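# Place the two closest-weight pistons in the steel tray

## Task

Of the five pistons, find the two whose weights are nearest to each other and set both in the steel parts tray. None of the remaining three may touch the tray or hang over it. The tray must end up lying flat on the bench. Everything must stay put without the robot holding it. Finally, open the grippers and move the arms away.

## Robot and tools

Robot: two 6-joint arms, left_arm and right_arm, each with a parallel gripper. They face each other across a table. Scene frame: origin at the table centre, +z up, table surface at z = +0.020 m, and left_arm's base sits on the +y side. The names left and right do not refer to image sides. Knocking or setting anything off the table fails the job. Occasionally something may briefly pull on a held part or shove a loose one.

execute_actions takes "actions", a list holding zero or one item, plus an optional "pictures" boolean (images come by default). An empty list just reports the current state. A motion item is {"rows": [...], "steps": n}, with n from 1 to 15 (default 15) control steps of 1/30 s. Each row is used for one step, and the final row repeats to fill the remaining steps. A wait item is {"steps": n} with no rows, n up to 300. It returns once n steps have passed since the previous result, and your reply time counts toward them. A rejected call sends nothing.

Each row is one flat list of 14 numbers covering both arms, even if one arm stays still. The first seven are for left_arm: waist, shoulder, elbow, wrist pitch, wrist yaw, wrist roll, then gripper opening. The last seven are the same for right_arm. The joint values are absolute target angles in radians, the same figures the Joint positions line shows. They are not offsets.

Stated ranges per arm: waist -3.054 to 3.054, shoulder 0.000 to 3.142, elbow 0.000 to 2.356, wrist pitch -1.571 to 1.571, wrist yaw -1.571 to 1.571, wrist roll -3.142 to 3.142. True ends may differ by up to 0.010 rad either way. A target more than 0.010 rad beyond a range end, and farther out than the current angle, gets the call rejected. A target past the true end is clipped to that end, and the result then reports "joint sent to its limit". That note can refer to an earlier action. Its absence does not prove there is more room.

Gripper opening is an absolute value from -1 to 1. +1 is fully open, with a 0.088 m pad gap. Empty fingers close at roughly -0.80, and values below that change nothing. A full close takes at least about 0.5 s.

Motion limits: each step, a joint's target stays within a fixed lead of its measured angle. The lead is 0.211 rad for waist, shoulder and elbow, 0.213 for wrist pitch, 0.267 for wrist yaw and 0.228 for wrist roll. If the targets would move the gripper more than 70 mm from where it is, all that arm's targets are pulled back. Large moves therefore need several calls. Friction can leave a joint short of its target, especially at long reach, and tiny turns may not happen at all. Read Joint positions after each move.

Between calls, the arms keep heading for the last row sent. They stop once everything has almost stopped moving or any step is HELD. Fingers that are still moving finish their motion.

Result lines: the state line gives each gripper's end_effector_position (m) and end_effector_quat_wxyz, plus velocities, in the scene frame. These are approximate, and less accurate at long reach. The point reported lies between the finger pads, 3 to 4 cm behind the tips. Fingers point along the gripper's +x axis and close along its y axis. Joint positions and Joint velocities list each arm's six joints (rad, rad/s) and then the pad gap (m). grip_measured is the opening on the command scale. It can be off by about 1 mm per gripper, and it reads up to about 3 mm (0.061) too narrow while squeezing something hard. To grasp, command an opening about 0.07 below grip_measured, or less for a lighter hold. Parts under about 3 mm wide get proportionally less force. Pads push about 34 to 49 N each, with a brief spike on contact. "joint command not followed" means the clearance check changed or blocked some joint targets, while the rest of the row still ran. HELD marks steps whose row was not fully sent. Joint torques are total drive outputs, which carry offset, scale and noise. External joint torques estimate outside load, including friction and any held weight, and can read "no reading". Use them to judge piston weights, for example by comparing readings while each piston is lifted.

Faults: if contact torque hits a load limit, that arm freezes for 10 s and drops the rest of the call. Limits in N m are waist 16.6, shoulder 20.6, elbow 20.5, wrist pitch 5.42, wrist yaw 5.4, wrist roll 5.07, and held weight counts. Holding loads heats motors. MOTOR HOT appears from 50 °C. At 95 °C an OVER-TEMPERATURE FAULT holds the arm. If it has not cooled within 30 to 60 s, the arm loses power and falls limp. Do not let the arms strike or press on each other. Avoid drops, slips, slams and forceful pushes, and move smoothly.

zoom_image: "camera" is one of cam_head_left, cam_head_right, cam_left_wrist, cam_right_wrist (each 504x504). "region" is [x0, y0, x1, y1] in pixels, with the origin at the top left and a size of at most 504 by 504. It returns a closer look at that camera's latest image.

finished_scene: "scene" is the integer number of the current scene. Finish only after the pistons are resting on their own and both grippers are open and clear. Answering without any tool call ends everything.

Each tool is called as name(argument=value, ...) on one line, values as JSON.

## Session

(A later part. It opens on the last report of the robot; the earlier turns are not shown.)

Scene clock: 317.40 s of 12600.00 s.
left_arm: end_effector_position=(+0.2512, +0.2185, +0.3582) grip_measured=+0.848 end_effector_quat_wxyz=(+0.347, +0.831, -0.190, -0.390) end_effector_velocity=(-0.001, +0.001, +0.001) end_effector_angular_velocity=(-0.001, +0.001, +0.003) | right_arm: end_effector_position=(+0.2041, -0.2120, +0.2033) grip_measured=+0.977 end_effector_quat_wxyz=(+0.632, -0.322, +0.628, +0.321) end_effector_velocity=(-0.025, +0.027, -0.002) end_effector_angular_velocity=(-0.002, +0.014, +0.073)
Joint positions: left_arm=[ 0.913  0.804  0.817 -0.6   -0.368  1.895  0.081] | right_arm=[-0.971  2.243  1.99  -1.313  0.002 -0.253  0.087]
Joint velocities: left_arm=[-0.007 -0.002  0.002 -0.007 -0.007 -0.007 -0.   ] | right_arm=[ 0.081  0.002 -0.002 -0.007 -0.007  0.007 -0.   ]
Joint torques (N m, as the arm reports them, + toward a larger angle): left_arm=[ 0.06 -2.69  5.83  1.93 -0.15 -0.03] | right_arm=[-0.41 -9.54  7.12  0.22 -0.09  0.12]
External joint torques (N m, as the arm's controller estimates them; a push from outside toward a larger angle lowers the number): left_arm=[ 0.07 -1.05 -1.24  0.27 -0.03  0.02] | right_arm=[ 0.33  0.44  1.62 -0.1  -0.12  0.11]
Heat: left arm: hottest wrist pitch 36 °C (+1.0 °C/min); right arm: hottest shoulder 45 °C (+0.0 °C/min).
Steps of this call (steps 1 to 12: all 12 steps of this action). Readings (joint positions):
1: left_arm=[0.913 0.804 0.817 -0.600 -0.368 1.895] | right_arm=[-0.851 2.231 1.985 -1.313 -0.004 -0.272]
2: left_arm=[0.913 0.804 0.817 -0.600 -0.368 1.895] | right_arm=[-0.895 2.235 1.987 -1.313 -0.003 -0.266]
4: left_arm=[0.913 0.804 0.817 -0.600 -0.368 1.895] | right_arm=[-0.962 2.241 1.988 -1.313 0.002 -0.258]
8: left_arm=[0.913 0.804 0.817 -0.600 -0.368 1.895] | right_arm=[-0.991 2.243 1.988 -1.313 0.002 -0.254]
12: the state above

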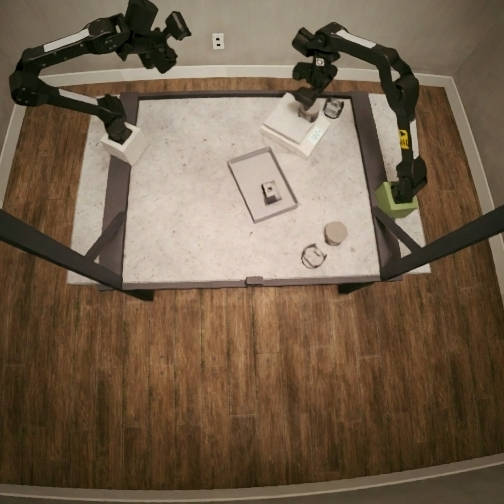

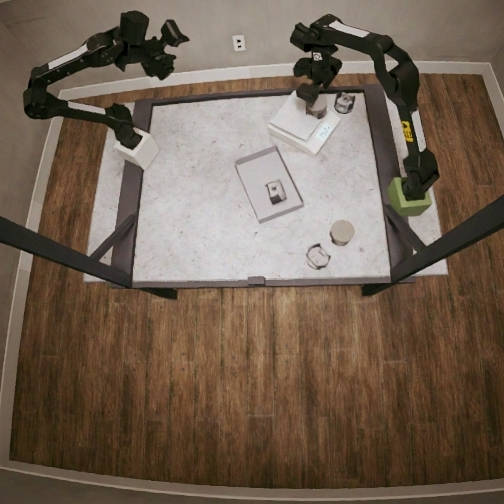

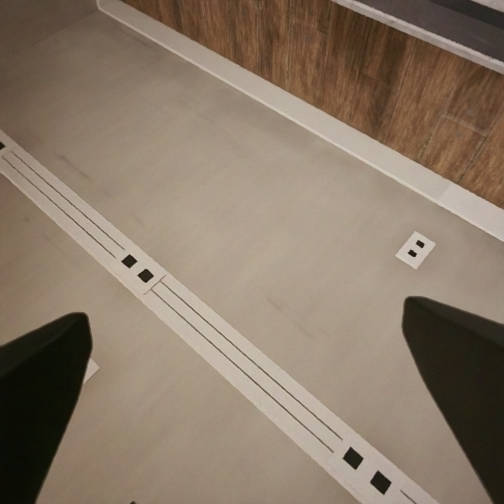

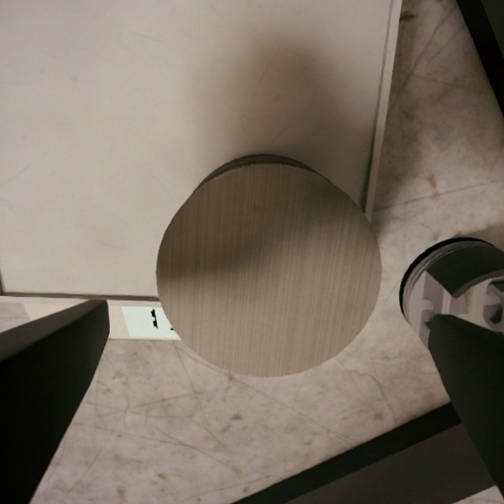

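execute_actions(actions=[{"rows":[[0.913,0.8,0.8,-0.6,-0.368,1.895,0.85,-0.972,2.252,1.97,-1.285,0,-0.25,1],[0.913,0.8,0.8,-0.6,-0.368,1.895,0.85,-0.972,2.256,1.94,-1.25,0,-0.25,1],[0.913,0.8,0.8,-0.6,-0.368,1.895,0.85,-0.972,2.261,1.91,-1.215,0,-0.25,1],[0.913,0.8,0.8,-0.6,-0.368,1.895,0.85,-0.972,2.267,1.88,-1.18,0,-0.25,1],[0.913,0.8,0.8,-0.6,-0.368,1.895,0.85,-0.972,2.275,1.855,-1.145,0,-0.25,1],[0.913,0.8,0.8,-0.6,-0.368,1.895,0.85,-0.972,2.284,1.83,-1.112,0,-0.25,1],[0.913,0.8,0.8,-0.6,-0.368,1.895,0.85,-0.972,2.293,1.81,-1.085,0,-0.25,1],[0.913,0.8,0.8,-0.6,-0.368,1.895,0.85,-0.972,2.30,1.797,-1.072,0,-0.25,1],[0.913,0.8,0.8,-0.6,-0.368,1.895,0.85,-0.972,2.30,1.797,-1.072,0,-0.25,1],[0.913,0.8,0.8,-0.6,-0.368,1.895,0.85,-0.972,2.30,1.797,-1.072,0,-0.25,1],[0.913,0.8,0.8,-0.6,-0.368,1.895,0.85,-0.972,2.30,1.797,-1.072,0,-0.25,0.9],[0.913,0.8,0.8,-0.6,-0.368,1.895,0.85,-0.972,2.30,1.797,-1.072,0,-0.25,0.8],[0.913,0.8,0.8,-0.6,-0.368,1.895,0.85,-0.972,2.30,1.797,-1.072,0,-0.25,0.7],[0.913,0.8,0.8,-0.6,-0.368,1.895,0.85,-0.972,2.30,1.797,-1.072,0,-0.25,0.62],[0.913,0.8,0.8,-0.6,-0.368,1.895,0.85,-0.972,2.30,1.797,-1.072,0,-0.25,0.56]],"steps":15}], pictures=false)

execute_actions(actions=[{"rows":[[0.913,0.8,0.8,-0.6,-0.368,1.895,0.85,-0.972,2.30,1.797,-1.072,0,-0.25,0.50],[0.913,0.8,0.8,-0.6,-0.368,1.895,0.85,-0.972,2.30,1.797,-1.072,0,-0.25,0.45]],"steps":8}])

Scene clock: 324.57 s of 12600.00 s.
left_arm: end_effector_position=(+0.2512, +0.2185, +0.3582) grip_measured=+0.848 end_effector_quat_wxyz=(+0.347, +0.831, -0.190, -0.390) end_effector_velocity=(-0.000, +0.001, +0.001) end_effector_angular_velocity=(-0.001, +0.001, +0.007) | right_arm: end_effector_position=(+0.2065, -0.2093, +0.1360) grip_measured=+0.725 end_effector_quat_wxyz=(+0.633, -0.323, +0.627, +0.321) end_effector_velocity=(-0.013, -0.013, -0.014) end_effector_angular_velocity=(-0.037, +0.055, +0.000)
Joint positions: left_arm=[ 0.913  0.804  0.817 -0.6   -0.368  1.895  0.081] | right_arm=[-0.969  2.296  1.809 -1.076  0.005 -0.251  0.075]
Joint velocities: left_arm=[-0.002 -0.002  0.002 -0.007 -0.007 -0.007 -0.   ] | right_arm=[-0.007 -0.002 -0.061 -0.007 -0.007 -0.007 -0.096]
Joint torques (N m, as the arm reports them, + toward a larger angle): left_arm=[ 0.07 -2.69  5.84  1.93 -0.15 -0.03] | right_arm=[ -0.24 -10.08   4.6    0.13  -0.19   0.05]
External joint torques (N m, as the arm's controller estimates them; a push from outside toward a larger angle lowers the number): left_arm=[ 0.06 -1.07 -1.24  0.27 -0.03  0.02] | right_arm=[-0.18 -0.44 -0.48 -0.07 -0.18  0.05]
Heat: left arm: hottest wrist pitch 36 °C (+1.0 °C/min); right arm: hottest shoulder 46 °C (+3.0 °C/min).
Steps of this call (steps 1 to 15: the robot went on to your last target; steps 16 to 90: nothing new was sent; then 3.67 s passed at rest; steps 91 to 105: all 15 steps of this action). Readings (joint positions):
91: left_arm=[0.913 0.804 0.817 -0.600 -0.368 1.895] | right_arm=[-0.970 2.243 1.988 -1.308 0.002 -0.253]
92: left_arm=[0.913 0.804 0.817 -0.600 -0.368 1.895] | right_arm=[-0.970 2.243 1.980 -1.292 0.002 -0.253]
94: left_arm=[0.913 0.804 0.817 -0.600 -0.368 1.895] | right_arm=[-0.970 2.243 1.948 -1.243 0.002 -0.253]
98: left_arm=[0.913 0.804 0.817 -0.600 -0.368 1.895] | right_arm=[-0.970 2.268 1.855 -1.131 0.002 -0.253]
105: the state above

Scene clock: 324.83 s of 12600.00 s.
left_arm: end_effector_position=(+0.2512, +0.2185, +0.3582) grip_measured=+0.848 end_effector_quat_wxyz=(+0.347, +0.831, -0.190, -0.390) end_effector_velocity=(+0.002, +0.001, +0.001) end_effector_angular_velocity=(-0.007, -0.010, +0.020) | right_arm: end_effector_position=(+0.2052, -0.2108, +0.1339) grip_measured=+0.508 end_effector_quat_wxyz=(+0.630, -0.323, +0.629, +0.320) end_effector_velocity=(-0.003, -0.002, +0.002) end_effector_angular_velocity=(-0.005, +0.018, -0.010)
Joint positions: left_arm=[ 0.913  0.804  0.817 -0.6   -0.368  1.895  0.081] | right_arm=[-0.97   2.297  1.802 -1.076  0.004 -0.251  0.064]
Joint velocities: left_arm=[-0.002 -0.002 -0.002  0.007 -0.022 -0.007 -0.   ] | right_arm=[-0.002 -0.002  0.002 -0.022 -0.007  0.007 -0.   ]
Joint torques (N m, as the arm reports them, + toward a larger angle): left_arm=[ 0.07 -2.69  5.83  1.93 -0.15 -0.03] | right_arm=[ -0.13 -10.14   4.98   0.3   -0.16   0.05]
External joint torques (N m, as the arm's controller estimates them; a push from outside toward a larger angle lowers the number): left_arm=[ 0.08 -1.09 -1.25  0.26 -0.03  0.02] | right_arm=[-0.19 -0.02 -0.33 -0.01 -0.14  0.05]
Heat: left arm: hottest wrist pitch 36 °C (+1.0 °C/min); right arm: hottest shoulder 46 °C (+3.0 °C/min).
Steps of this call (steps 1 to 8: all 8 steps of this action). Readings (joint positions):
1: left_arm=[0.913 0.804 0.817 -0.600 -0.368 1.895] | right_arm=[-0.969 2.296 1.806 -1.076 0.005 -0.251]
2: left_arm=[0.913 0.804 0.817 -0.600 -0.368 1.895] | right_arm=[-0.970 2.297 1.803 -1.076 0.005 -0.251]
4: left_arm=[0.913 0.804 0.817 -0.600 -0.368 1.895] | right_arm=[-0.970 2.297 1.802 -1.076 0.004 -0.251]
8: the state above

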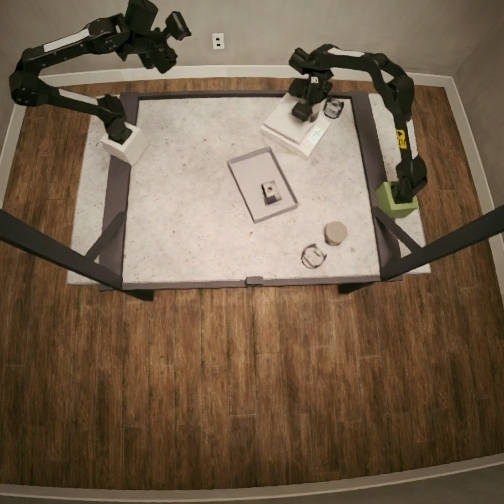

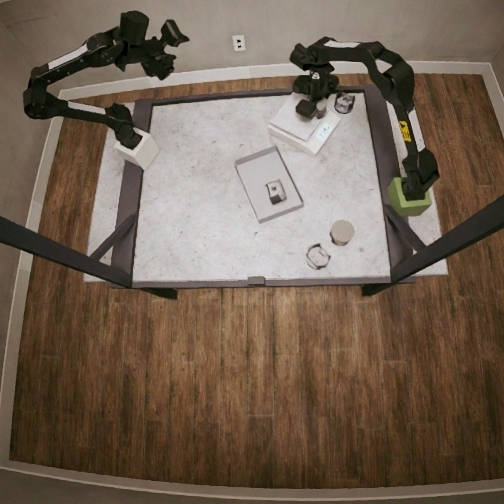

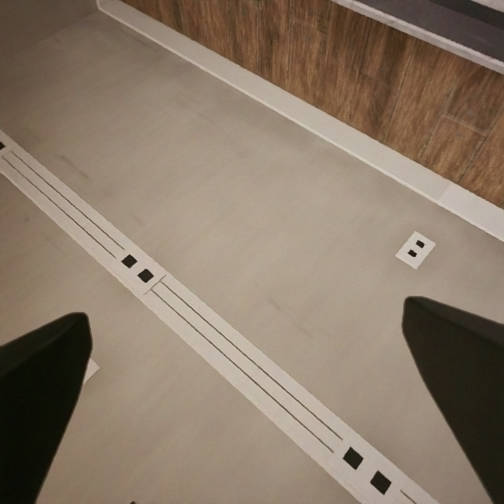

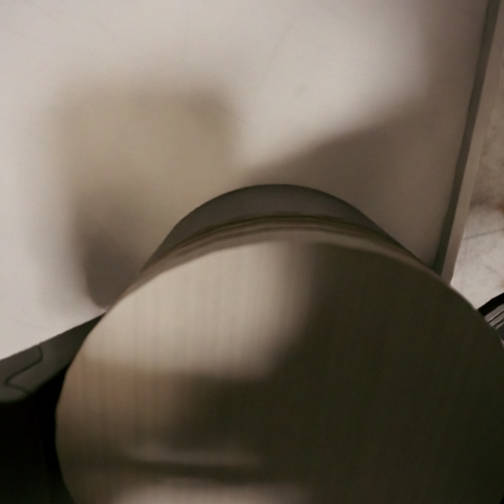

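execute_actions(actions=[{"rows":[[0.913,0.8,0.8,-0.6,-0.368,1.895,0.85,-0.97,2.29,1.81,-1.085,0,-0.25,0.43],[0.913,0.8,0.8,-0.6,-0.368,1.895,0.85,-0.97,2.28,1.825,-1.105,0,-0.25,0.43],[0.913,0.8,0.8,-0.6,-0.368,1.895,0.85,-0.97,2.27,1.845,-1.13,0,-0.25,0.43],[0.913,0.8,0.8,-0.6,-0.368,1.895,0.85,-0.97,2.26,1.865,-1.16,0,-0.25,0.43],[0.913,0.8,0.8,-0.6,-0.368,1.895,0.85,-0.97,2.253,1.885,-1.185,0,-0.25,0.43],[0.913,0.8,0.8,-0.6,-0.368,1.895,0.85,-0.96,2.25,1.90,-1.205,0,-0.255,0.43],[0.913,0.8,0.8,-0.6,-0.368,1.895,0.85,-0.94,2.25,1.91,-1.215,0,-0.265,0.43],[0.913,0.8,0.8,-0.6,-0.368,1.895,0.85,-0.91,2.255,1.92,-1.22,0,-0.28,0.43],[0.913,0.8,0.8,-0.6,-0.368,1.895,0.85,-0.875,2.265,1.93,-1.225,0,-0.30,0.43],[0.913,0.8,0.8,-0.6,-0.368,1.895,0.85,-0.835,2.275,1.945,-1.23,0,-0.325,0.43],[0.913,0.8,0.8,-0.6,-0.368,1.895,0.85,-0.795,2.285,1.96,-1.235,0,-0.35,0.43],[0.913,0.8,0.8,-0.6,-0.368,1.895,0.85,-0.755,2.295,1.975,-1.24,0,-0.375,0.43],[0.913,0.8,0.8,-0.6,-0.368,1.895,0.85,-0.715,2.31,1.99,-1.24,0,-0.40,0.43],[0.913,0.8,0.8,-0.6,-0.368,1.895,0.85,-0.675,2.325,2.005,-1.24,0,-0.425,0.43],[0.913,0.8,0.8,-0.6,-0.368,1.895,0.85,-0.635,2.34,2.02,-1.24,0,-0.45,0.43]],"steps":15}], pictures=false)

execute_actions(actions=[{"rows":[[0.913,0.8,0.8,-0.6,-0.368,1.895,0.85,-0.595,2.355,2.035,-1.24,0,-0.475,0.43],[0.913,0.8,0.8,-0.6,-0.368,1.895,0.85,-0.555,2.37,2.05,-1.24,0,-0.50,0.43],[0.913,0.8,0.8,-0.6,-0.368,1.895,0.85,-0.52,2.385,2.06,-1.235,0,-0.52,0.43],[0.913,0.8,0.8,-0.6,-0.368,1.895,0.85,-0.49,2.397,2.068,-1.23,0,-0.54,0.43],[0.913,0.8,0.8,-0.6,-0.368,1.895,0.85,-0.462,2.408,2.074,-1.225,0,-0.555,0.43],[0.913,0.8,0.8,-0.6,-0.368,1.895,0.85,-0.438,2.417,2.078,-1.22,0,-0.568,0.43],[0.913,0.8,0.8,-0.6,-0.368,1.895,0.85,-0.418,2.424,2.078,-1.213,0,-0.578,0.43],[0.913,0.8,0.8,-0.6,-0.368,1.895,0.85,-0.402,2.43,2.077,-1.208,0,-0.585,0.43],[0.913,0.8,0.8,-0.6,-0.368,1.895,0.85,-0.391,2.433,2.076,-1.205,0,-0.59,0.43],[0.913,0.8,0.8,-0.6,-0.368,1.895,0.85,-0.384,2.433,2.076,-1.205,0,-0.59,0.43],[0.913,0.8,0.8,-0.6,-0.368,1.895,0.85,-0.38,2.433,2.076,-1.205,0,-0.59,0.43]],"steps":15}], pictures=false)

execute_actions(actions=[{"rows":[[0.913,0.8,0.8,-0.6,-0.368,1.895,0.85,-0.38,2.433,2.07,-1.2,0,-0.59,0.43]],"steps":5}])

Scene clock: 334.77 s of 12600.00 s.
left_arm: end_effector_position=(+0.2512, +0.2185, +0.3582) grip_measured=+0.848 end_effector_quat_wxyz=(+0.347, +0.831, -0.190, -0.390) end_effector_velocity=(-0.002, +0.000, -0.002) end_effector_angular_velocity=(+0.001, +0.011, -0.005) | right_arm: end_effector_position=(+0.1427, -0.1343, +0.1751) grip_measured=+0.508 end_effector_quat_wxyz=(+0.568, -0.429, +0.557, +0.429) end_effector_velocity=(-0.415, +0.439, -0.008) end_effector_angular_velocity=(+0.114, -0.092, +2.017)
Joint positions: left_arm=[ 0.913  0.804  0.817 -0.6   -0.368  1.895  0.081] | right_arm=[-0.749  2.301  1.975 -1.229  0.004 -0.389  0.064]
Joint velocities: left_arm=[-0.002 -0.002 -0.002 -0.007  0.007 -0.007 -0.   ] | right_arm=[ 1.321  0.291  0.462 -0.022 -0.007 -0.696 -0.   ]
Joint torques (N m, as the arm reports them, + toward a larger angle): left_arm=[ 0.06 -2.68  5.83  1.93 -0.15 -0.03] | right_arm=[ 0.6  -9.16  6.65 -0.29 -0.14 -0.11]
External joint torques (N m, as the arm's controller estimates them; a push from outside toward a larger angle lowers the number): left_arm=[ 0.07 -1.07 -1.25  0.27 -0.04  0.02] | right_arm=[ 0.23  0.23  1.93 -0.47 -0.08 -0.11]
Heat: left arm: hottest wrist pitch 36 °C (+1.0 °C/min); right arm: hottest shoulder 47 °C (+6.1 °C/min).
Steps of this call (steps 1 to 15: the robot went on to your last target; steps 16 to 90: nothing new was sent; then 6.43 s passed at rest; steps 91 to 105: all 15 steps of this action). Readings (joint positions):
91: left_arm=[0.913 0.804 0.817 -0.600 -0.368 1.895] | right_arm=[-0.970 2.297 1.802 -1.076 0.004 -0.251]
92: left_arm=[0.913 0.804 0.817 -0.600 -0.368 1.895] | right_arm=[-0.970 2.297 1.803 -1.078 0.004 -0.251]
94: left_arm=[0.913 0.804 0.817 -0.600 -0.368 1.895] | right_arm=[-0.970 2.297 1.818 -1.111 0.004 -0.251]
98: left_arm=[0.913 0.804 0.817 -0.600 -0.368 1.895] | right_arm=[-0.963 2.287 1.870 -1.186 0.004 -0.259]
105: the state above

Scene clock: 335.27 s of 12600.00 s.
left_arm: end_effector_position=(+0.2512, +0.2185, +0.3582) grip_measured=+0.848 end_effector_quat_wxyz=(+0.347, +0.831, -0.190, -0.390) end_effector_velocity=(+0.001, +0.003, -0.001) end_effector_angular_velocity=(-0.002, +0.004, +0.027) | right_arm: end_effector_position=(-0.0048, -0.0414, +0.1377) grip_measured=+0.508 end_effector_quat_wxyz=(+0.413, -0.572, +0.423, +0.569) end_effector_velocity=(+0.023, +0.005, +0.010) end_effector_angular_velocity=(+0.043, -0.019, -0.005)
Joint positions: left_arm=[ 0.913  0.804  0.817 -0.6   -0.368  1.895  0.081] | right_arm=[-0.371  2.434  2.058 -1.209 -0.    -0.585  0.064]
Joint velocities: left_arm=[-0.002 -0.002 -0.002 -0.007 -0.022 -0.022 -0.   ] | right_arm=[-0.042 -0.002  0.037  0.007  0.007 -0.037  0.   ]
Joint torques (N m, as the arm reports them, + toward a larger angle): left_arm=[ 0.06 -2.7   5.83  1.93 -0.15 -0.03] | right_arm=[ -0.7  -11.56   7.69   0.24  -0.02  -0.1 ]
External joint torques (N m, as the arm's controller estimates them; a push from outside toward a larger angle lowers the number): left_arm=[ 0.06 -1.12 -1.22  0.26 -0.03  0.02] | right_arm=[-0.16 -0.54  2.28 -0.08 -0.04 -0.1 ]
Heat: left arm: hottest wrist pitch 36 °C (+1.0 °C/min); right arm: hottest shoulder 47 °C (+6.0 °C/min).
Steps of this call (steps 1 to 15: all 15 steps of this action). Readings (joint positions):
1: left_arm=[0.913 0.804 0.817 -0.600 -0.368 1.895] | right_arm=[-0.705 2.313 1.991 -1.229 0.004 -0.413]
2: left_arm=[0.913 0.804 0.817 -0.600 -0.368 1.895] | right_arm=[-0.661 2.326 2.007 -1.230 0.004 -0.438]
4: left_arm=[0.913 0.804 0.817 -0.600 -0.368 1.895] | right_arm=[-0.575 2.356 2.033 -1.231 0.004 -0.484]
8: left_arm=[0.913 0.804 0.817 -0.600 -0.368 1.895] | right_arm=[-0.441 2.408 2.056 -1.220 0.001 -0.552]
15: the state above

Scene clock: 335.43 s of 12600.00 s.
left_arm: end_effector_position=(+0.2512, +0.2185, +0.3582) grip_measured=+0.848 end_effector_quat_wxyz=(+0.347, +0.831, -0.190, -0.390) end_effector_velocity=(-0.003, -0.001, +0.000) end_effector_angular_velocity=(-0.004, +0.009, -0.010) | right_arm: end_effector_position=(-0.0003, -0.0412, +0.1378) grip_measured=+0.508 end_effector_quat_wxyz=(+0.418, -0.570, +0.423, +0.568) end_effector_velocity=(+0.010, -0.000, +0.002) end_effector_angular_velocity=(+0.018, +0.018, -0.005)
Joint positions: left_arm=[ 0.913  0.804  0.817 -0.6   -0.368  1.895  0.081] | right_arm=[-0.38   2.434  2.059 -1.204 -0.    -0.587  0.064]
Joint velocities: left_arm=[-0.007 -0.002  0.002 -0.007  0.007 -0.007 -0.   ] | right_arm=[-0.027 -0.002  0.002  0.007 -0.022 -0.022 -0.   ]
Joint torques (N m, as the arm reports them, + toward a larger angle): left_arm=[ 0.06 -2.69  5.83  1.93 -0.15 -0.03] | right_arm=[  0.11 -11.53   7.14   0.21  -0.02  -0.09]
External joint torques (N m, as the arm's controller estimates them; a push from outside toward a larger angle lowers the number): left_arm=[ 0.06 -1.06 -1.28  0.25 -0.03  0.02] | right_arm=[-0.24 -0.58  1.69 -0.11  0.04 -0.09]
Heat: left arm: hottest wrist pitch 36 °C (+1.0 °C/min); right arm: hottest shoulder 47 °C (+6.0 °C/min).
Steps of this call (steps 1 to 5: all 5 steps of this action). Readings (joint positions):
1: left_arm=[0.913 0.804 0.817 -0.600 -0.368 1.895] | right_arm=[-0.373 2.434 2.058 -1.207 -0.000 -0.586]
2: left_arm=[0.913 0.804 0.817 -0.600 -0.368 1.895] | right_arm=[-0.375 2.434 2.059 -1.205 -0.000 -0.586]
4: left_arm=[0.913 0.804 0.817 -0.600 -0.368 1.895] | right_arm=[-0.379 2.434 2.059 -1.204 -0.000 -0.586]
5: the state above

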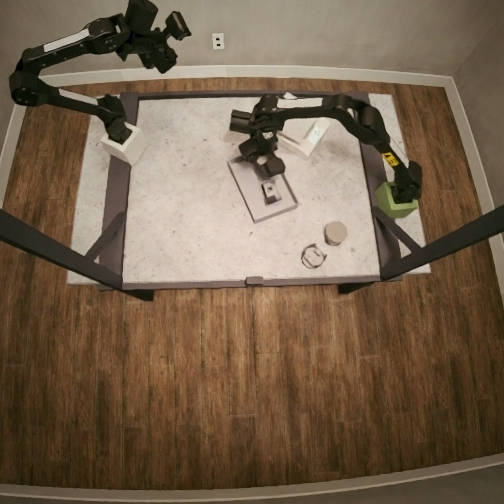

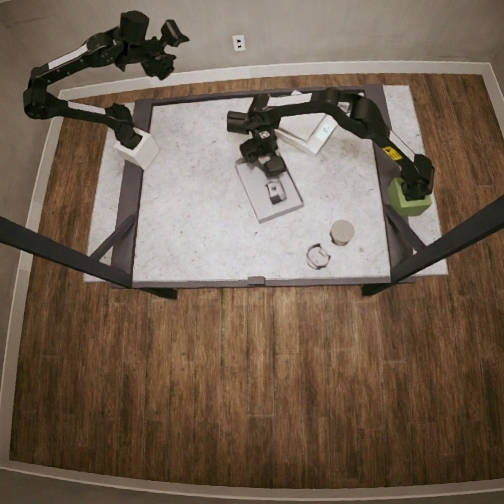

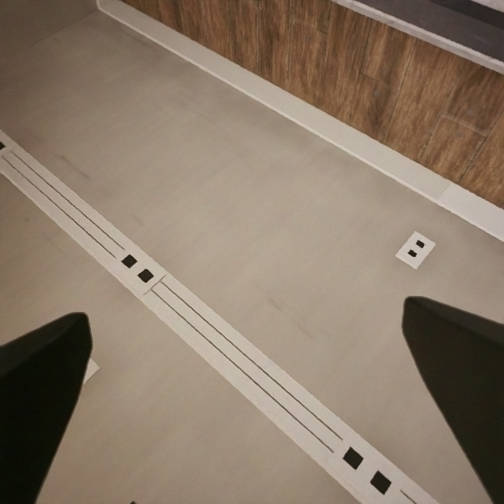

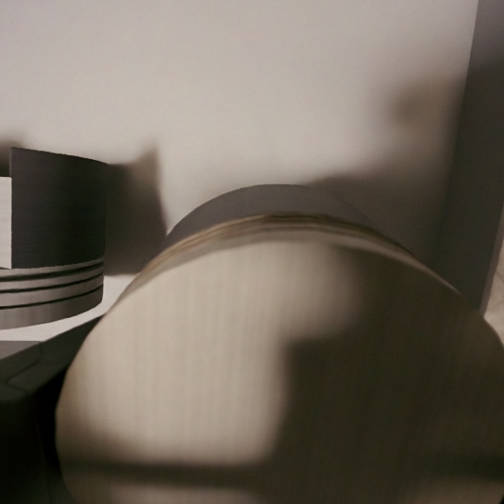

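execute_actions(actions=[{"rows":[[0.913,0.8,0.8,-0.6,-0.368,1.895,0.85,-0.39,2.435,2.06,-1.195,0,-0.60,0.43],[0.913,0.8,0.8,-0.6,-0.368,1.895,0.85,-0.398,2.44,2.045,-1.175,0,-0.605,0.43],[0.913,0.8,0.8,-0.6,-0.368,1.895,0.85,-0.398,2.447,2.028,-1.152,0,-0.605,0.43],[0.913,0.8,0.8,-0.6,-0.368,1.895,0.85,-0.398,2.454,2.012,-1.128,0,-0.605,0.43],[0.913,0.8,0.8,-0.6,-0.368,1.895,0.85,-0.398,2.461,1.996,-1.105,0,-0.605,0.43],[0.913,0.8,0.8,-0.6,-0.368,1.895,0.85,-0.398,2.468,1.98,-1.082,0,-0.605,0.43],[0.913,0.8,0.8,-0.6,-0.368,1.895,0.85,-0.398,2.476,1.968,-1.062,0,-0.605,0.43],[0.913,0.8,0.8,-0.6,-0.368,1.895,0.85,-0.398,2.484,1.958,-1.044,0,-0.605,0.43],[0.913,0.8,0.8,-0.6,-0.368,1.895,0.85,-0.398,2.491,1.949,-1.028,0,-0.605,0.43],[0.913,0.8,0.8,-0.6,-0.368,1.895,0.85,-0.398,2.497,1.942,-1.015,0,-0.605,0.43],[0.913,0.8,0.8,-0.6,-0.368,1.895,0.85,-0.398,2.502,1.936,-1.004,0,-0.605,0.43],[0.913,0.8,0.8,-0.6,-0.368,1.895,0.85,-0.398,2.506,1.931,-0.996,0,-0.605,0.43],[0.913,0.8,0.8,-0.6,-0.368,1.895,0.85,-0.398,2.509,1.928,-0.99,0,-0.605,0.43]],"steps":15}], pictures=false)

execute_actions(actions=[{"rows":[[0.913,0.8,0.8,-0.6,-0.368,1.895,0.85,-0.398,2.511,1.926,-0.987,0,-0.605,0.43]],"steps":7}], pictures=false)

Scene clock: 339.00 s of 12600.00 s.
left_arm: end_effector_position=(+0.2512, +0.2185, +0.3582) grip_measured=+0.848 end_effector_quat_wxyz=(+0.347, +0.831, -0.190, -0.390) end_effector_velocity=(+0.002, +0.001, +0.001) end_effector_angular_velocity=(+0.002, -0.018, +0.012) | right_arm: end_effector_position=(+0.0082, -0.0428, +0.0755) grip_measured=+0.508 end_effector_quat_wxyz=(+0.418, -0.571, +0.421, +0.567) end_effector_velocity=(+0.018, +0.064, -0.003) end_effector_angular_velocity=(+0.293, -0.085, -0.005)
Joint positions: left_arm=[ 0.913  0.804  0.817 -0.6   -0.368  1.895  0.081] | right_arm=[-0.397  2.505  1.936 -1.007  0.003 -0.604  0.064]
Joint velocities: left_arm=[-0.002 -0.002 -0.002  0.007 -0.022  0.007 -0.   ] | right_arm=[ 0.002  0.002 -0.007  0.315 -0.007  0.007 -0.   ]
Joint torques (N m, as the arm reports them, + toward a larger angle): left_arm=[ 0.07 -2.68  5.84  1.93 -0.15 -0.03] | right_arm=[ -0.13 -11.17   4.64   0.28  -0.11  -0.02]
External joint torques (N m, as the arm's controller estimates them; a push from outside toward a larger angle lowers the number): left_arm=[ 0.06 -1.08 -1.23  0.26 -0.03  0.02] | right_arm=[ 0.17  0.17 -0.79 -0.07 -0.1  -0.03]
Heat: left arm: hottest wrist pitch 36 °C (+1.0 °C/min); right arm: hottest shoulder 48 °C (+7.1 °C/min).
Steps of this call (steps 1 to 15: the robot went on to your last target; steps 16 to 90: nothing new was sent; then 0.07 s passed at rest; steps 91 to 105: all 15 steps of this action). Readings (joint positions):
91: left_arm=[0.913 0.804 0.817 -0.600 -0.368 1.895] | right_arm=[-0.381 2.434 2.059 -1.202 -0.000 -0.590]
92: left_arm=[0.913 0.804 0.817 -0.600 -0.368 1.895] | right_arm=[-0.382 2.434 2.057 -1.197 -0.000 -0.594]
94: left_arm=[0.913 0.804 0.817 -0.600 -0.368 1.895] | right_arm=[-0.387 2.435 2.045 -1.168 -0.000 -0.598]
98: left_arm=[0.913 0.804 0.817 -0.600 -0.368 1.895] | right_arm=[-0.397 2.455 1.996 -1.092 -0.000 -0.601]
105: the state above

Scene clock: 339.23 s of 12600.00 s.
left_arm: end_effector_position=(+0.2512, +0.2185, +0.3582) grip_measured=+0.848 end_effector_quat_wxyz=(+0.347, +0.831, -0.190, -0.390) end_effector_velocity=(+0.000, +0.004, -0.004) end_effector_angular_velocity=(+0.017, +0.009, +0.012) | right_arm: end_effector_position=(+0.0092, -0.0398, +0.0748) grip_measured=+0.508 end_effector_quat_wxyz=(+0.423, -0.569, +0.416, +0.569) end_effector_velocity=(+0.003, +0.000, +0.001) end_effector_angular_velocity=(+0.009, +0.005, +0.000)
Joint positions: left_arm=[ 0.913  0.804  0.817 -0.6   -0.368  1.895  0.081] | right_arm=[-0.397  2.505  1.934 -0.99   0.004 -0.605  0.064]
Joint velocities: left_arm=[ 0.002 -0.002 -0.002 -0.022 -0.007 -0.007 -0.   ] | right_arm=[-0.007 -0.002 -0.002  0.007 -0.007 -0.007 -0.   ]
Joint torques (N m, as the arm reports them, + toward a larger angle): left_arm=[ 0.07 -2.69  5.83  1.93 -0.15 -0.03] | right_arm=[ -0.04 -10.73   4.56   0.15  -0.16   0.  ]
External joint torques (N m, as the arm's controller estimates them; a push from outside toward a larger angle lowers the number): left_arm=[ 0.05 -1.06 -1.24  0.27 -0.03  0.02] | right_arm=[-0.04  0.28 -0.7  -0.22 -0.12  0.  ]
Heat: left arm: hottest wrist pitch 36 °C (+1.0 °C/min); right arm: hottest shoulder 48 °C (+7.0 °C/min).
Steps of this call (steps 1 to 7: all 7 steps of this action). Readings (joint positions):
1: left_arm=[0.913 0.804 0.817 -0.600 -0.368 1.895] | right_arm=[-0.397 2.505 1.936 -0.997 0.003 -0.604]
2: left_arm=[0.913 0.804 0.817 -0.600 -0.368 1.895] | right_arm=[-0.397 2.505 1.936 -0.992 0.003 -0.604]
4: left_arm=[0.913 0.804 0.817 -0.600 -0.368 1.895] | right_arm=[-0.397 2.505 1.935 -0.991 0.004 -0.605]
7: the state above

execute_actions(actions=[{"rows":[[0.913,0.8,0.8,-0.6,-0.368,1.895,0.85,-0.398,2.508,1.93,-0.99,0,-0.605,0.52],[0.913,0.8,0.8,-0.6,-0.368,1.895,0.85,-0.398,2.508,1.93,-0.99,0,-0.605,0.58],[0.913,0.8,0.8,-0.6,-0.368,1.895,0.85,-0.398,2.508,1.93,-0.99,0,-0.605,0.66],[0.913,0.8,0.8,-0.6,-0.368,1.895,0.85,-0.398,2.508,1.93,-0.99,0,-0.605,0.75],[0.913,0.8,0.8,-0.6,-0.368,1.895,0.85,-0.398,2.508,1.93,-0.99,0,-0.605,0.8],[0.913,0.8,0.8,-0.6,-0.368,1.895,0.85,-0.398,2.50,1.935,-1.0,0,-0.605,0.8],[0.913,0.8,0.8,-0.6,-0.368,1.895,0.85,-0.398,2.48,1.955,-1.03,0,-0.605,0.8],[0.913,0.8,0.8,-0.6,-0.368,1.895,0.85,-0.398,2.455,1.975,-1.07,0,-0.605,0.8],[0.913,0.8,0.8,-0.6,-0.368,1.895,0.85,-0.398,2.435,2.0,-1.115,0,-0.605,0.8],[0.913,0.8,0.8,-0.6,-0.368,1.895,0.85,-0.398,2.415,2.02,-1.16,0,-0.605,0.8],[0.913,0.8,0.8,-0.6,-0.368,1.895,0.85,-0.398,2.385,2.03,-1.20,0,-0.605,0.8],[0.913,0.8,0.8,-0.6,-0.368,1.895,0.85,-0.398,2.345,2.02,-1.23,0,-0.605,0.8],[0.913,0.8,0.8,-0.6,-0.368,1.895,0.85,-0.398,2.295,1.99,-1.25,0,-0.605,0.9],[0.913,0.8,0.8,-0.6,-0.368,1.895,0.85,-0.398,2.24,1.94,-1.26,0,-0.605,0.9],[0.913,0.8,0.8,-0.6,-0.368,1.895,0.85,-0.398,2.18,1.88,-1.26,0,-0.605,0.9]],"steps":15}])

execute_actions(actions=[{"rows":[[0.913,0.8,0.8,-0.6,-0.368,1.895,0.85,-0.41,2.12,1.82,-1.26,0,-0.58,0.9],[0.913,0.8,0.8,-0.6,-0.368,1.895,0.85,-0.43,2.06,1.76,-1.26,0,-0.55,0.9],[0.913,0.8,0.8,-0.6,-0.368,1.895,0.85,-0.45,2.0,1.70,-1.26,0,-0.52,0.9],[0.913,0.8,0.8,-0.6,-0.368,1.895,0.85,-0.47,1.94,1.64,-1.26,0,-0.49,0.9],[0.913,0.8,0.8,-0.6,-0.368,1.895,0.85,-0.49,1.88,1.58,-1.26,0,-0.46,0.9],[0.913,0.8,0.8,-0.6,-0.368,1.895,0.85,-0.51,1.82,1.52,-1.26,0,-0.43,0.9],[0.913,0.8,0.8,-0.6,-0.368,1.895,0.85,-0.53,1.76,1.46,-1.26,0,-0.40,0.9],[0.913,0.8,0.8,-0.6,-0.368,1.895,0.85,-0.55,1.70,1.40,-1.26,0,-0.37,0.9],[0.913,0.8,0.8,-0.6,-0.368,1.895,0.85,-0.57,1.64,1.34,-1.26,0,-0.34,0.9],[0.913,0.8,0.8,-0.6,-0.368,1.895,0.85,-0.59,1.58,1.28,-1.26,0,-0.31,0.9],[0.913,0.8,0.8,-0.6,-0.368,1.895,0.85,-0.61,1.52,1.22,-1.26,0,-0.3,0.9],[0.913,0.8,0.8,-0.6,-0.368,1.895,0.85,-0.63,1.46,1.16,-1.26,0,-0.3,0.9],[0.913,0.8,0.8,-0.6,-0.368,1.895,0.85,-0.65,1.41,1.11,-1.26,0,-0.3,0.9],[0.913,0.8,0.8,-0.6,-0.368,1.895,0.85,-0.66,1.37,1.07,-1.26,0,-0.3,0.9],[0.913,0.8,0.8,-0.6,-0.368,1.895,0.85,-0.67,1.34,1.04,-1.26,0,-0.3,0.9]],"steps":15}], pictures=false)

execute_actions(actions=[{"rows":[[0.913,0.8,0.8,-0.6,-0.368,1.895,0.85,-0.67,1.32,1.02,-1.26,0,-0.3,0.9]],"steps":10}])

zoom_image(camera="cam_head_left", region=[210, 85, 360, 275])

Scene clock: 344.87 s of 12600.00 s.
left_arm: end_effector_position=(+0.2512, +0.2185, +0.3582) grip_measured=+0.848 end_effector_quat_wxyz=(+0.347, +0.831, -0.190, -0.390) end_effector_velocity=(+0.000, +0.001, +0.002) end_effector_angular_velocity=(-0.014, -0.004, +0.007) | right_arm: end_effector_position=(+0.0023, -0.0634, +0.1576) grip_measured=+0.858 end_effector_quat_wxyz=(+0.415, -0.572, +0.425, +0.566) end_effector_velocity=(-0.061, -0.179, +0.514) end_effector_angular_velocity=(+0.423, -0.111, +0.009)
Joint positions: left_arm=[ 0.913  0.804  0.817 -0.6   -0.368  1.895  0.081] | right_arm=[-0.398  2.33   1.955 -1.211  0.004 -0.605  0.081]
Joint velocities: left_arm=[-0.002 -0.007 -0.002  0.007 -0.007 -0.007 -0.   ] | right_arm=[ 0.002 -1.639 -0.769 -0.432 -0.022 -0.007  0.023]
Joint torques (N m, as the arm reports them, + toward a larger angle): left_arm=[ 0.07 -2.69  5.84  1.93 -0.15 -0.03] | right_arm=[ -0.02 -14.12   4.33  -0.72  -0.14   0.  ]
External joint torques (N m, as the arm's controller estimates them; a push from outside toward a larger angle lowers the number): left_arm=[ 0.06 -1.02 -1.28  0.26 -0.03  0.02] | right_arm=[-0.19 -3.45 -0.98 -0.47 -0.09  0.01]
Heat: left arm: hottest wrist pitch 36 °C (+1.0 °C/min); right arm: hottest shoulder 49 °C (+8.1 °C/min).
Steps of this call (steps 1 to 15: the robot went on to your last target; steps 16 to 90: nothing new was sent; then 2.13 s passed at rest; steps 91 to 105: all 15 steps of this action). Readings (joint positions):
91: left_arm=[0.913 0.804 0.817 -0.600 -0.368 1.895] | right_arm=[-0.397 2.505 1.933 -0.988 0.004 -0.605]
92: left_arm=[0.913 0.804 0.817 -0.600 -0.368 1.895] | right_arm=[-0.397 2.505 1.933 -0.988 0.004 -0.605]
94: left_arm=[0.913 0.804 0.817 -0.600 -0.368 1.895] | right_arm=[-0.397 2.505 1.933 -0.988 0.003 -0.605]
98: left_arm=[0.913 0.804 0.817 -0.600 -0.368 1.895] | right_arm=[-0.397 2.502 1.941 -1.017 0.003 -0.605]
105: the state above

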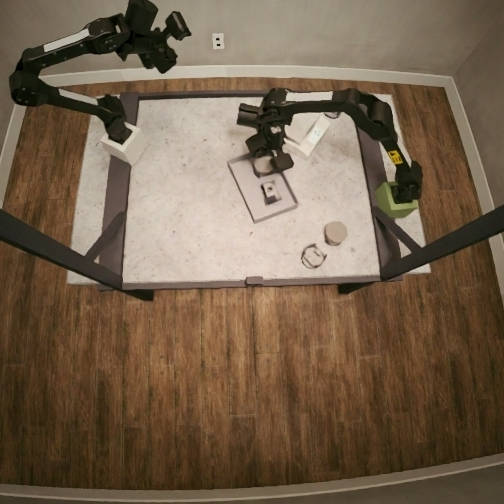

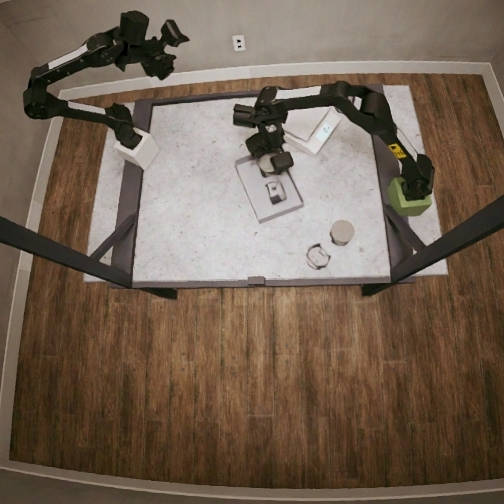

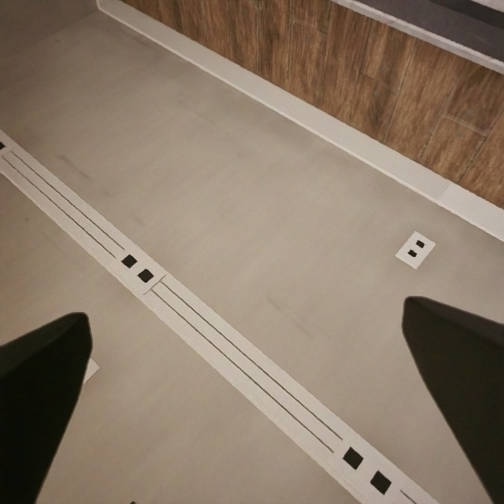

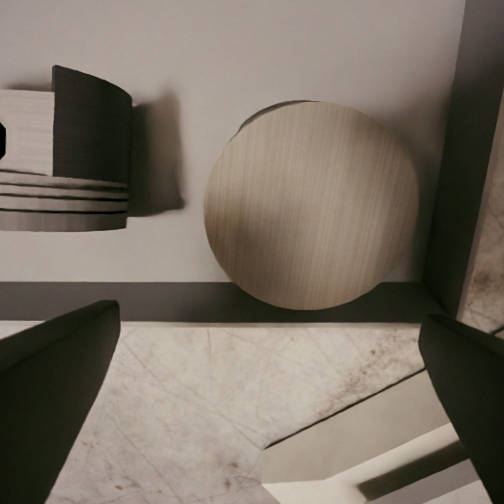

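Scene clock: 345.37 s of 12600.00 s.
left_arm: end_effector_position=(+0.2512, +0.2185, +0.3582) grip_measured=+0.848 end_effector_quat_wxyz=(+0.347, +0.831, -0.190, -0.390) end_effector_velocity=(-0.001, +0.002, -0.005) end_effector_angular_velocity=(+0.022, +0.011, +0.007) | right_arm: end_effector_position=(-0.0068, -0.2835, +0.2488) grip_measured=+0.897 end_effector_quat_wxyz=(+0.560, -0.437, +0.549, +0.440) end_effector_velocity=(-0.105, -0.367, -0.030) end_effector_angular_velocity=(+0.028, -0.006, -0.547)
Joint positions: left_arm=[ 0.913  0.804  0.817 -0.6   -0.368  1.895  0.081] | right_arm=[-0.639  1.447  1.155 -1.262  0.002 -0.315  0.083]
Joint velocities: left_arm=[-0.002  0.002 -0.002 -0.022 -0.007 -0.007 -0.   ] | right_arm=[-0.422 -1.429 -1.365 -0.037 -0.007  0.125  0.   ]
Joint torques (N m, as the arm reports them, + toward a larger angle): left_arm=[ 0.07 -2.69  5.84  1.93 -0.14 -0.03] | right_arm=[ 0.3  -4.12  5.21  0.29 -0.07  0.11]
External joint torques (N m, as the arm's controller estimates them; a push from outside toward a larger angle lowers the number): left_arm=[ 0.06 -1.13 -1.14  0.3  -0.03  0.02] | right_arm=[-0.16 -0.68 -0.16 -0.44  0.02  0.1 ]
Heat: left arm: hottest wrist pitch 36 °C (+1.0 °C/min); right arm: hottest shoulder 49 °C (+8.1 °C/min).
Steps of this call (steps 1 to 15: all 15 steps of this action). Readings (joint positions):
1: left_arm=[0.913 0.804 0.817 -0.600 -0.368 1.895] | right_arm=[-0.398 2.272 1.923 -1.223 0.004 -0.600]
2: left_arm=[0.913 0.804 0.817 -0.600 -0.368 1.895] | right_arm=[-0.400 2.208 1.882 -1.234 0.003 -0.588]
4: left_arm=[0.913 0.804 0.817 -0.600 -0.368 1.895] | right_arm=[-0.417 2.079 1.785 -1.244 0.002 -0.547]
8: left_arm=[0.913 0.804 0.817 -0.600 -0.368 1.895] | right_arm=[-0.500 1.844 1.556 -1.253 0.002 -0.440]
15: the state above

Scene clock: 345.70 s of 12600.00 s.
left_arm: end_effector_position=(+0.2512, +0.2185, +0.3582) grip_measured=+0.848 end_effector_quat_wxyz=(+0.347, +0.831, -0.190, -0.390) end_effector_velocity=(+0.001, +0.003, -0.001) end_effector_angular_velocity=(+0.007, -0.004, +0.020) | right_arm: end_effector_position=(-0.0190, -0.3146, +0.2410) grip_measured=+0.897 end_effector_quat_wxyz=(+0.565, -0.428, +0.561, +0.428) end_effector_velocity=(-0.002, -0.009, +0.000) end_effector_angular_velocity=(-0.002, -0.008, +0.010)
Joint positions: left_arm=[ 0.913  0.804  0.817 -0.6   -0.368  1.895  0.081] | right_arm=[-0.667  1.33   1.029 -1.264  0.002 -0.303  0.083]
Joint velocities: left_arm=[-0.002 -0.002 -0.002 -0.007 -0.022 -0.007  0.   ] | right_arm=[-0.012 -0.037 -0.027 -0.007  0.007 -0.022 -0.   ]
Joint torques (N m, as the arm reports them, + toward a larger angle): left_arm=[ 0.06 -2.68  5.84  1.93 -0.15 -0.03] | right_arm=[-0.19 -4.87  5.07  0.33 -0.07  0.09]
External joint torques (N m, as the arm's controller estimates them; a push from outside toward a larger angle lowers the number): left_arm=[ 0.05 -1.06 -1.27  0.25 -0.03  0.02] | right_arm=[-0.18 -1.13 -0.45 -0.03 -0.06  0.09]
Heat: left arm: hottest wrist pitch 36 °C (+1.0 °C/min); right arm: hottest shoulder 49 °C (+8.1 °C/min).
Steps of this call (steps 1 to 10: all 10 steps of this action). Readings (joint positions):
1: left_arm=[0.913 0.804 0.817 -0.600 -0.368 1.895] | right_arm=[-0.650 1.406 1.114 -1.263 0.002 -0.311]
2: left_arm=[0.913 0.804 0.817 -0.600 -0.368 1.895] | right_arm=[-0.657 1.376 1.084 -1.265 0.002 -0.309]
4: left_arm=[0.913 0.804 0.817 -0.600 -0.368 1.895] | right_arm=[-0.663 1.345 1.051 -1.265 0.002 -0.306]
8: left_arm=[0.913 0.804 0.817 -0.600 -0.368 1.895] | right_arm=[-0.666 1.332 1.031 -1.264 0.002 -0.304]
10: the state above

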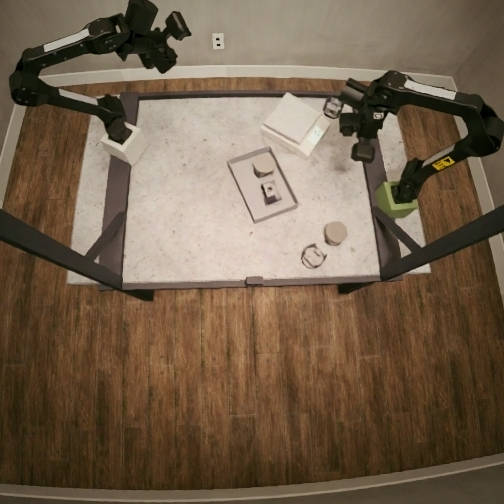

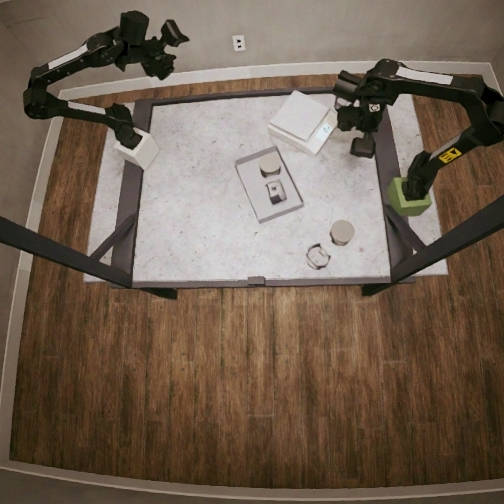

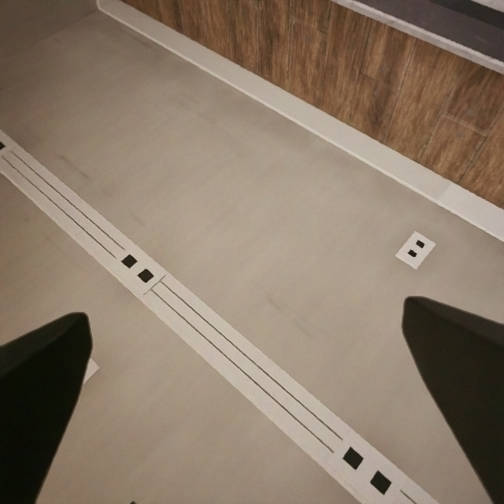

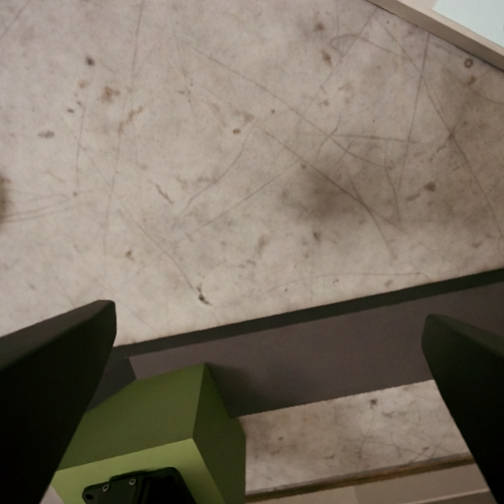

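Region (210, 85, 360, 275) of cam_head_left's 504x504 image, scaled by 2.653, with more detail than that image has; it fills the left 398 columns of this view, and the rest is white.

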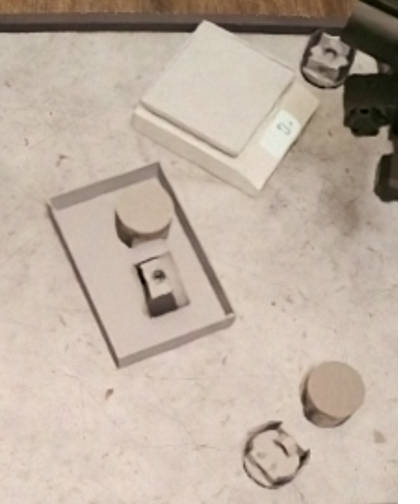

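execute_actions(actions=[{"rows":[[0.913,0.8,0.8,-0.6,-0.368,1.895,0.85,-0.71,1.38,1.08,-1.26,0,-0.28,1],[0.913,0.8,0.8,-0.6,-0.368,1.895,0.85,-0.76,1.44,1.14,-1.26,0,-0.26,1],[0.913,0.8,0.8,-0.6,-0.368,1.895,0.85,-0.81,1.50,1.20,-1.26,0,-0.24,1],[0.913,0.8,0.8,-0.6,-0.368,1.895,0.85,-0.86,1.56,1.26,-1.26,0,-0.22,1],[0.913,0.8,0.8,-0.6,-0.368,1.895,0.85,-0.91,1.62,1.32,-1.26,0,-0.20,1],[0.913,0.8,0.8,-0.6,-0.368,1.895,0.85,-0.96,1.68,1.38,-1.26,0,-0.18,1],[0.913,0.8,0.8,-0.6,-0.368,1.895,0.85,-1.01,1.74,1.44,-1.26,0,-0.16,1],[0.913,0.8,0.8,-0.6,-0.368,1.895,0.85,-1.06,1.80,1.50,-1.26,0,-0.14,1],[0.913,0.8,0.8,-0.6,-0.368,1.895,0.85,-1.11,1.86,1.56,-1.26,0,-0.12,1],[0.913,0.8,0.8,-0.6,-0.368,1.895,0.85,-1.15,1.92,1.62,-1.26,0,-0.10,1],[0.913,0.8,0.8,-0.6,-0.368,1.895,0.85,-1.19,1.98,1.68,-1.26,0,-0.08,1],[0.913,0.8,0.8,-0.6,-0.368,1.895,0.85,-1.22,2.04,1.74,-1.26,0,-0.06,1],[0.913,0.8,0.8,-0.6,-0.368,1.895,0.85,-1.245,2.10,1.80,-1.26,0,-0.04,1],[0.913,0.8,0.8,-0.6,-0.368,1.895,0.85,-1.262,2.16,1.85,-1.255,0,-0.02,1],[0.913,0.8,0.8,-0.6,-0.368,1.895,0.85,-1.273,2.21,1.895,-1.25,0,0,1]],"steps":15}], pictures=false)

execute_actions(actions=[{"rows":[[0.913,0.8,0.8,-0.6,-0.368,1.895,0.85,-1.28,2.25,1.93,-1.24,0,0,1],[0.913,0.8,0.8,-0.6,-0.368,1.895,0.85,-1.282,2.28,1.955,-1.23,0,0,1],[0.913,0.8,0.8,-0.6,-0.368,1.895,0.85,-1.282,2.303,1.965,-1.225,0,0,1]],"steps":12}])

Scene clock: 354.43 s of 12600.00 s.
left_arm: end_effector_position=(+0.2512, +0.2185, +0.3582) grip_measured=+0.848 end_effector_quat_wxyz=(+0.347, +0.831, -0.190, -0.390) end_effector_velocity=(-0.000, +0.002, -0.004) end_effector_angular_velocity=(-0.001, +0.014, +0.015) | right_arm: end_effector_position=(+0.2190, -0.3175, +0.2245) grip_measured=+0.977 end_effector_quat_wxyz=(+0.691, -0.177, +0.677, +0.181) end_effector_velocity=(+0.549, -0.121, -0.180) end_effector_angular_velocity=(+0.067, -0.089, -1.548)
Joint positions: left_arm=[ 0.913  0.804  0.817 -0.6   -0.368  1.895  0.081] | right_arm=[-1.206  2.026  1.736 -1.259 -0.    -0.055  0.087]
Joint velocities: left_arm=[-0.002 -0.002 -0.007 -0.007 -0.007 -0.022 -0.   ] | right_arm=[-0.896  1.746  1.834  0.022 -0.007  0.652 -0.   ]
Joint torques (N m, as the arm reports them, + toward a larger angle): left_arm=[ 0.07 -2.69  5.83  1.93 -0.15 -0.03] | right_arm=[ 0.26 -7.24  6.56  0.35  0.    0.09]
External joint torques (N m, as the arm's controller estimates them; a push from outside toward a larger angle lowers the number): left_arm=[ 0.07 -1.1  -1.19  0.29 -0.04  0.02] | right_arm=[-0.22  0.64  1.63 -0.06  0.05  0.1 ]
Heat: left arm: hottest wrist pitch 36 °C (+0.0 °C/min); right arm: hottest shoulder 46 °C (+4.0 °C/min).
Steps of this call (steps 1 to 15: the robot went on to your last target; steps 16 to 90: nothing new was sent; then 5.23 s passed at rest; steps 91 to 105: all 15 steps of this action). Readings (joint positions):
91: left_arm=[0.913 0.804 0.817 -0.600 -0.368 1.895] | right_arm=[-0.672 1.334 1.032 -1.265 0.001 -0.299]
92: left_arm=[0.913 0.804 0.817 -0.600 -0.368 1.895] | right_arm=[-0.689 1.355 1.051 -1.269 -0.000 -0.289]
94: left_arm=[0.913 0.804 0.817 -0.600 -0.368 1.895] | right_arm=[-0.754 1.435 1.132 -1.268 -0.000 -0.260]
98: left_arm=[0.913 0.804 0.817 -0.600 -0.368 1.895] | right_arm=[-0.930 1.651 1.353 -1.260 -0.000 -0.190]
105: the state above

Scene clock: 354.83 s of 12600.00 s.
left_arm: end_effector_position=(+0.2512, +0.2185, +0.3582) grip_measured=+0.848 end_effector_quat_wxyz=(+0.347, +0.831, -0.190, -0.390) end_effector_velocity=(+0.001, +0.004, +0.000) end_effector_angular_velocity=(+0.002, -0.006, +0.020) | right_arm: end_effector_position=(+0.2798, -0.3259, +0.1685) grip_measured=+0.977 end_effector_quat_wxyz=(+0.691, -0.135, +0.697, +0.134) end_effector_velocity=(+0.032, +0.018, +0.039) end_effector_angular_velocity=(+0.076, -0.130, +0.010)
Joint positions: left_arm=[ 0.913  0.804  0.817 -0.6   -0.368  1.895  0.081] | right_arm=[-1.283  2.302  1.95  -1.228 -0.    -0.003  0.087]
Joint velocities: left_arm=[-0.002 -0.007 -0.002 -0.007 -0.022 -0.007 -0.   ] | right_arm=[ 0.002 -0.002  0.154 -0.007 -0.022 -0.007  0.   ]
Joint torques (N m, as the arm reports them, + toward a larger angle): left_arm=[ 0.06 -2.69  5.84  1.93 -0.15 -0.03] | right_arm=[  0.04 -10.64   6.43   0.2    0.     0.12]
External joint torques (N m, as the arm's controller estimates them; a push from outside toward a larger angle lowers the number): left_arm=[ 0.05 -1.07 -1.22  0.27 -0.03  0.02] | right_arm=[ 0.31 -0.46  1.25 -0.11 -0.01  0.12]
Heat: left arm: hottest wrist pitch 36 °C (+0.0 °C/min); right arm: hottest shoulder 46 °C (+4.0 °C/min).
Steps of this call (steps 1 to 12: all 12 steps of this action). Readings (joint positions):
1: left_arm=[0.913 0.804 0.817 -0.600 -0.368 1.895] | right_arm=[-1.233 2.085 1.795 -1.252 -0.000 -0.038]
2: left_arm=[0.913 0.804 0.817 -0.600 -0.368 1.895] | right_arm=[-1.255 2.140 1.846 -1.241 -0.000 -0.027]
4: left_arm=[0.913 0.804 0.817 -0.600 -0.368 1.895] | right_arm=[-1.281 2.226 1.911 -1.228 -0.000 -0.014]
8: left_arm=[0.913 0.804 0.817 -0.600 -0.368 1.895] | right_arm=[-1.287 2.297 1.933 -1.228 -0.000 -0.005]
12: the state above

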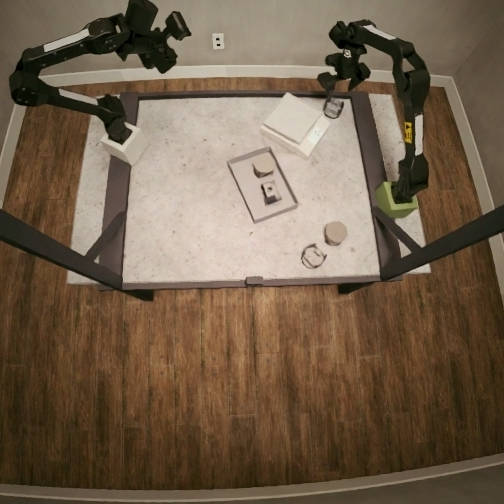

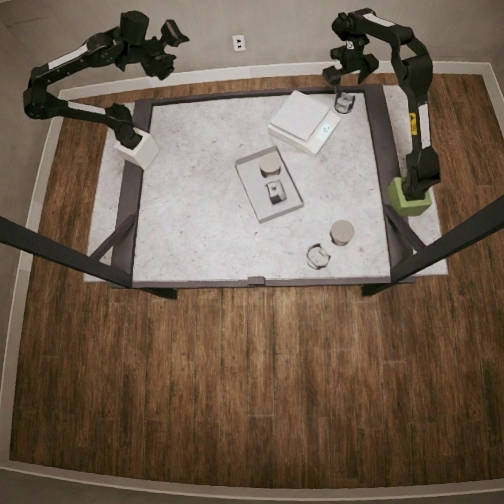

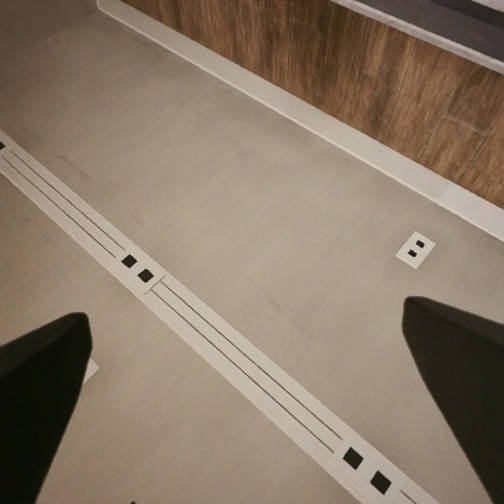

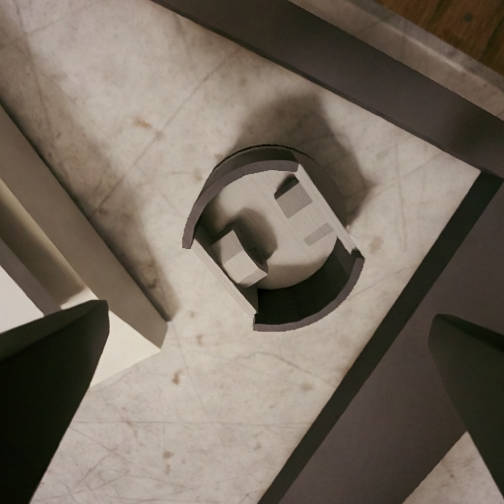

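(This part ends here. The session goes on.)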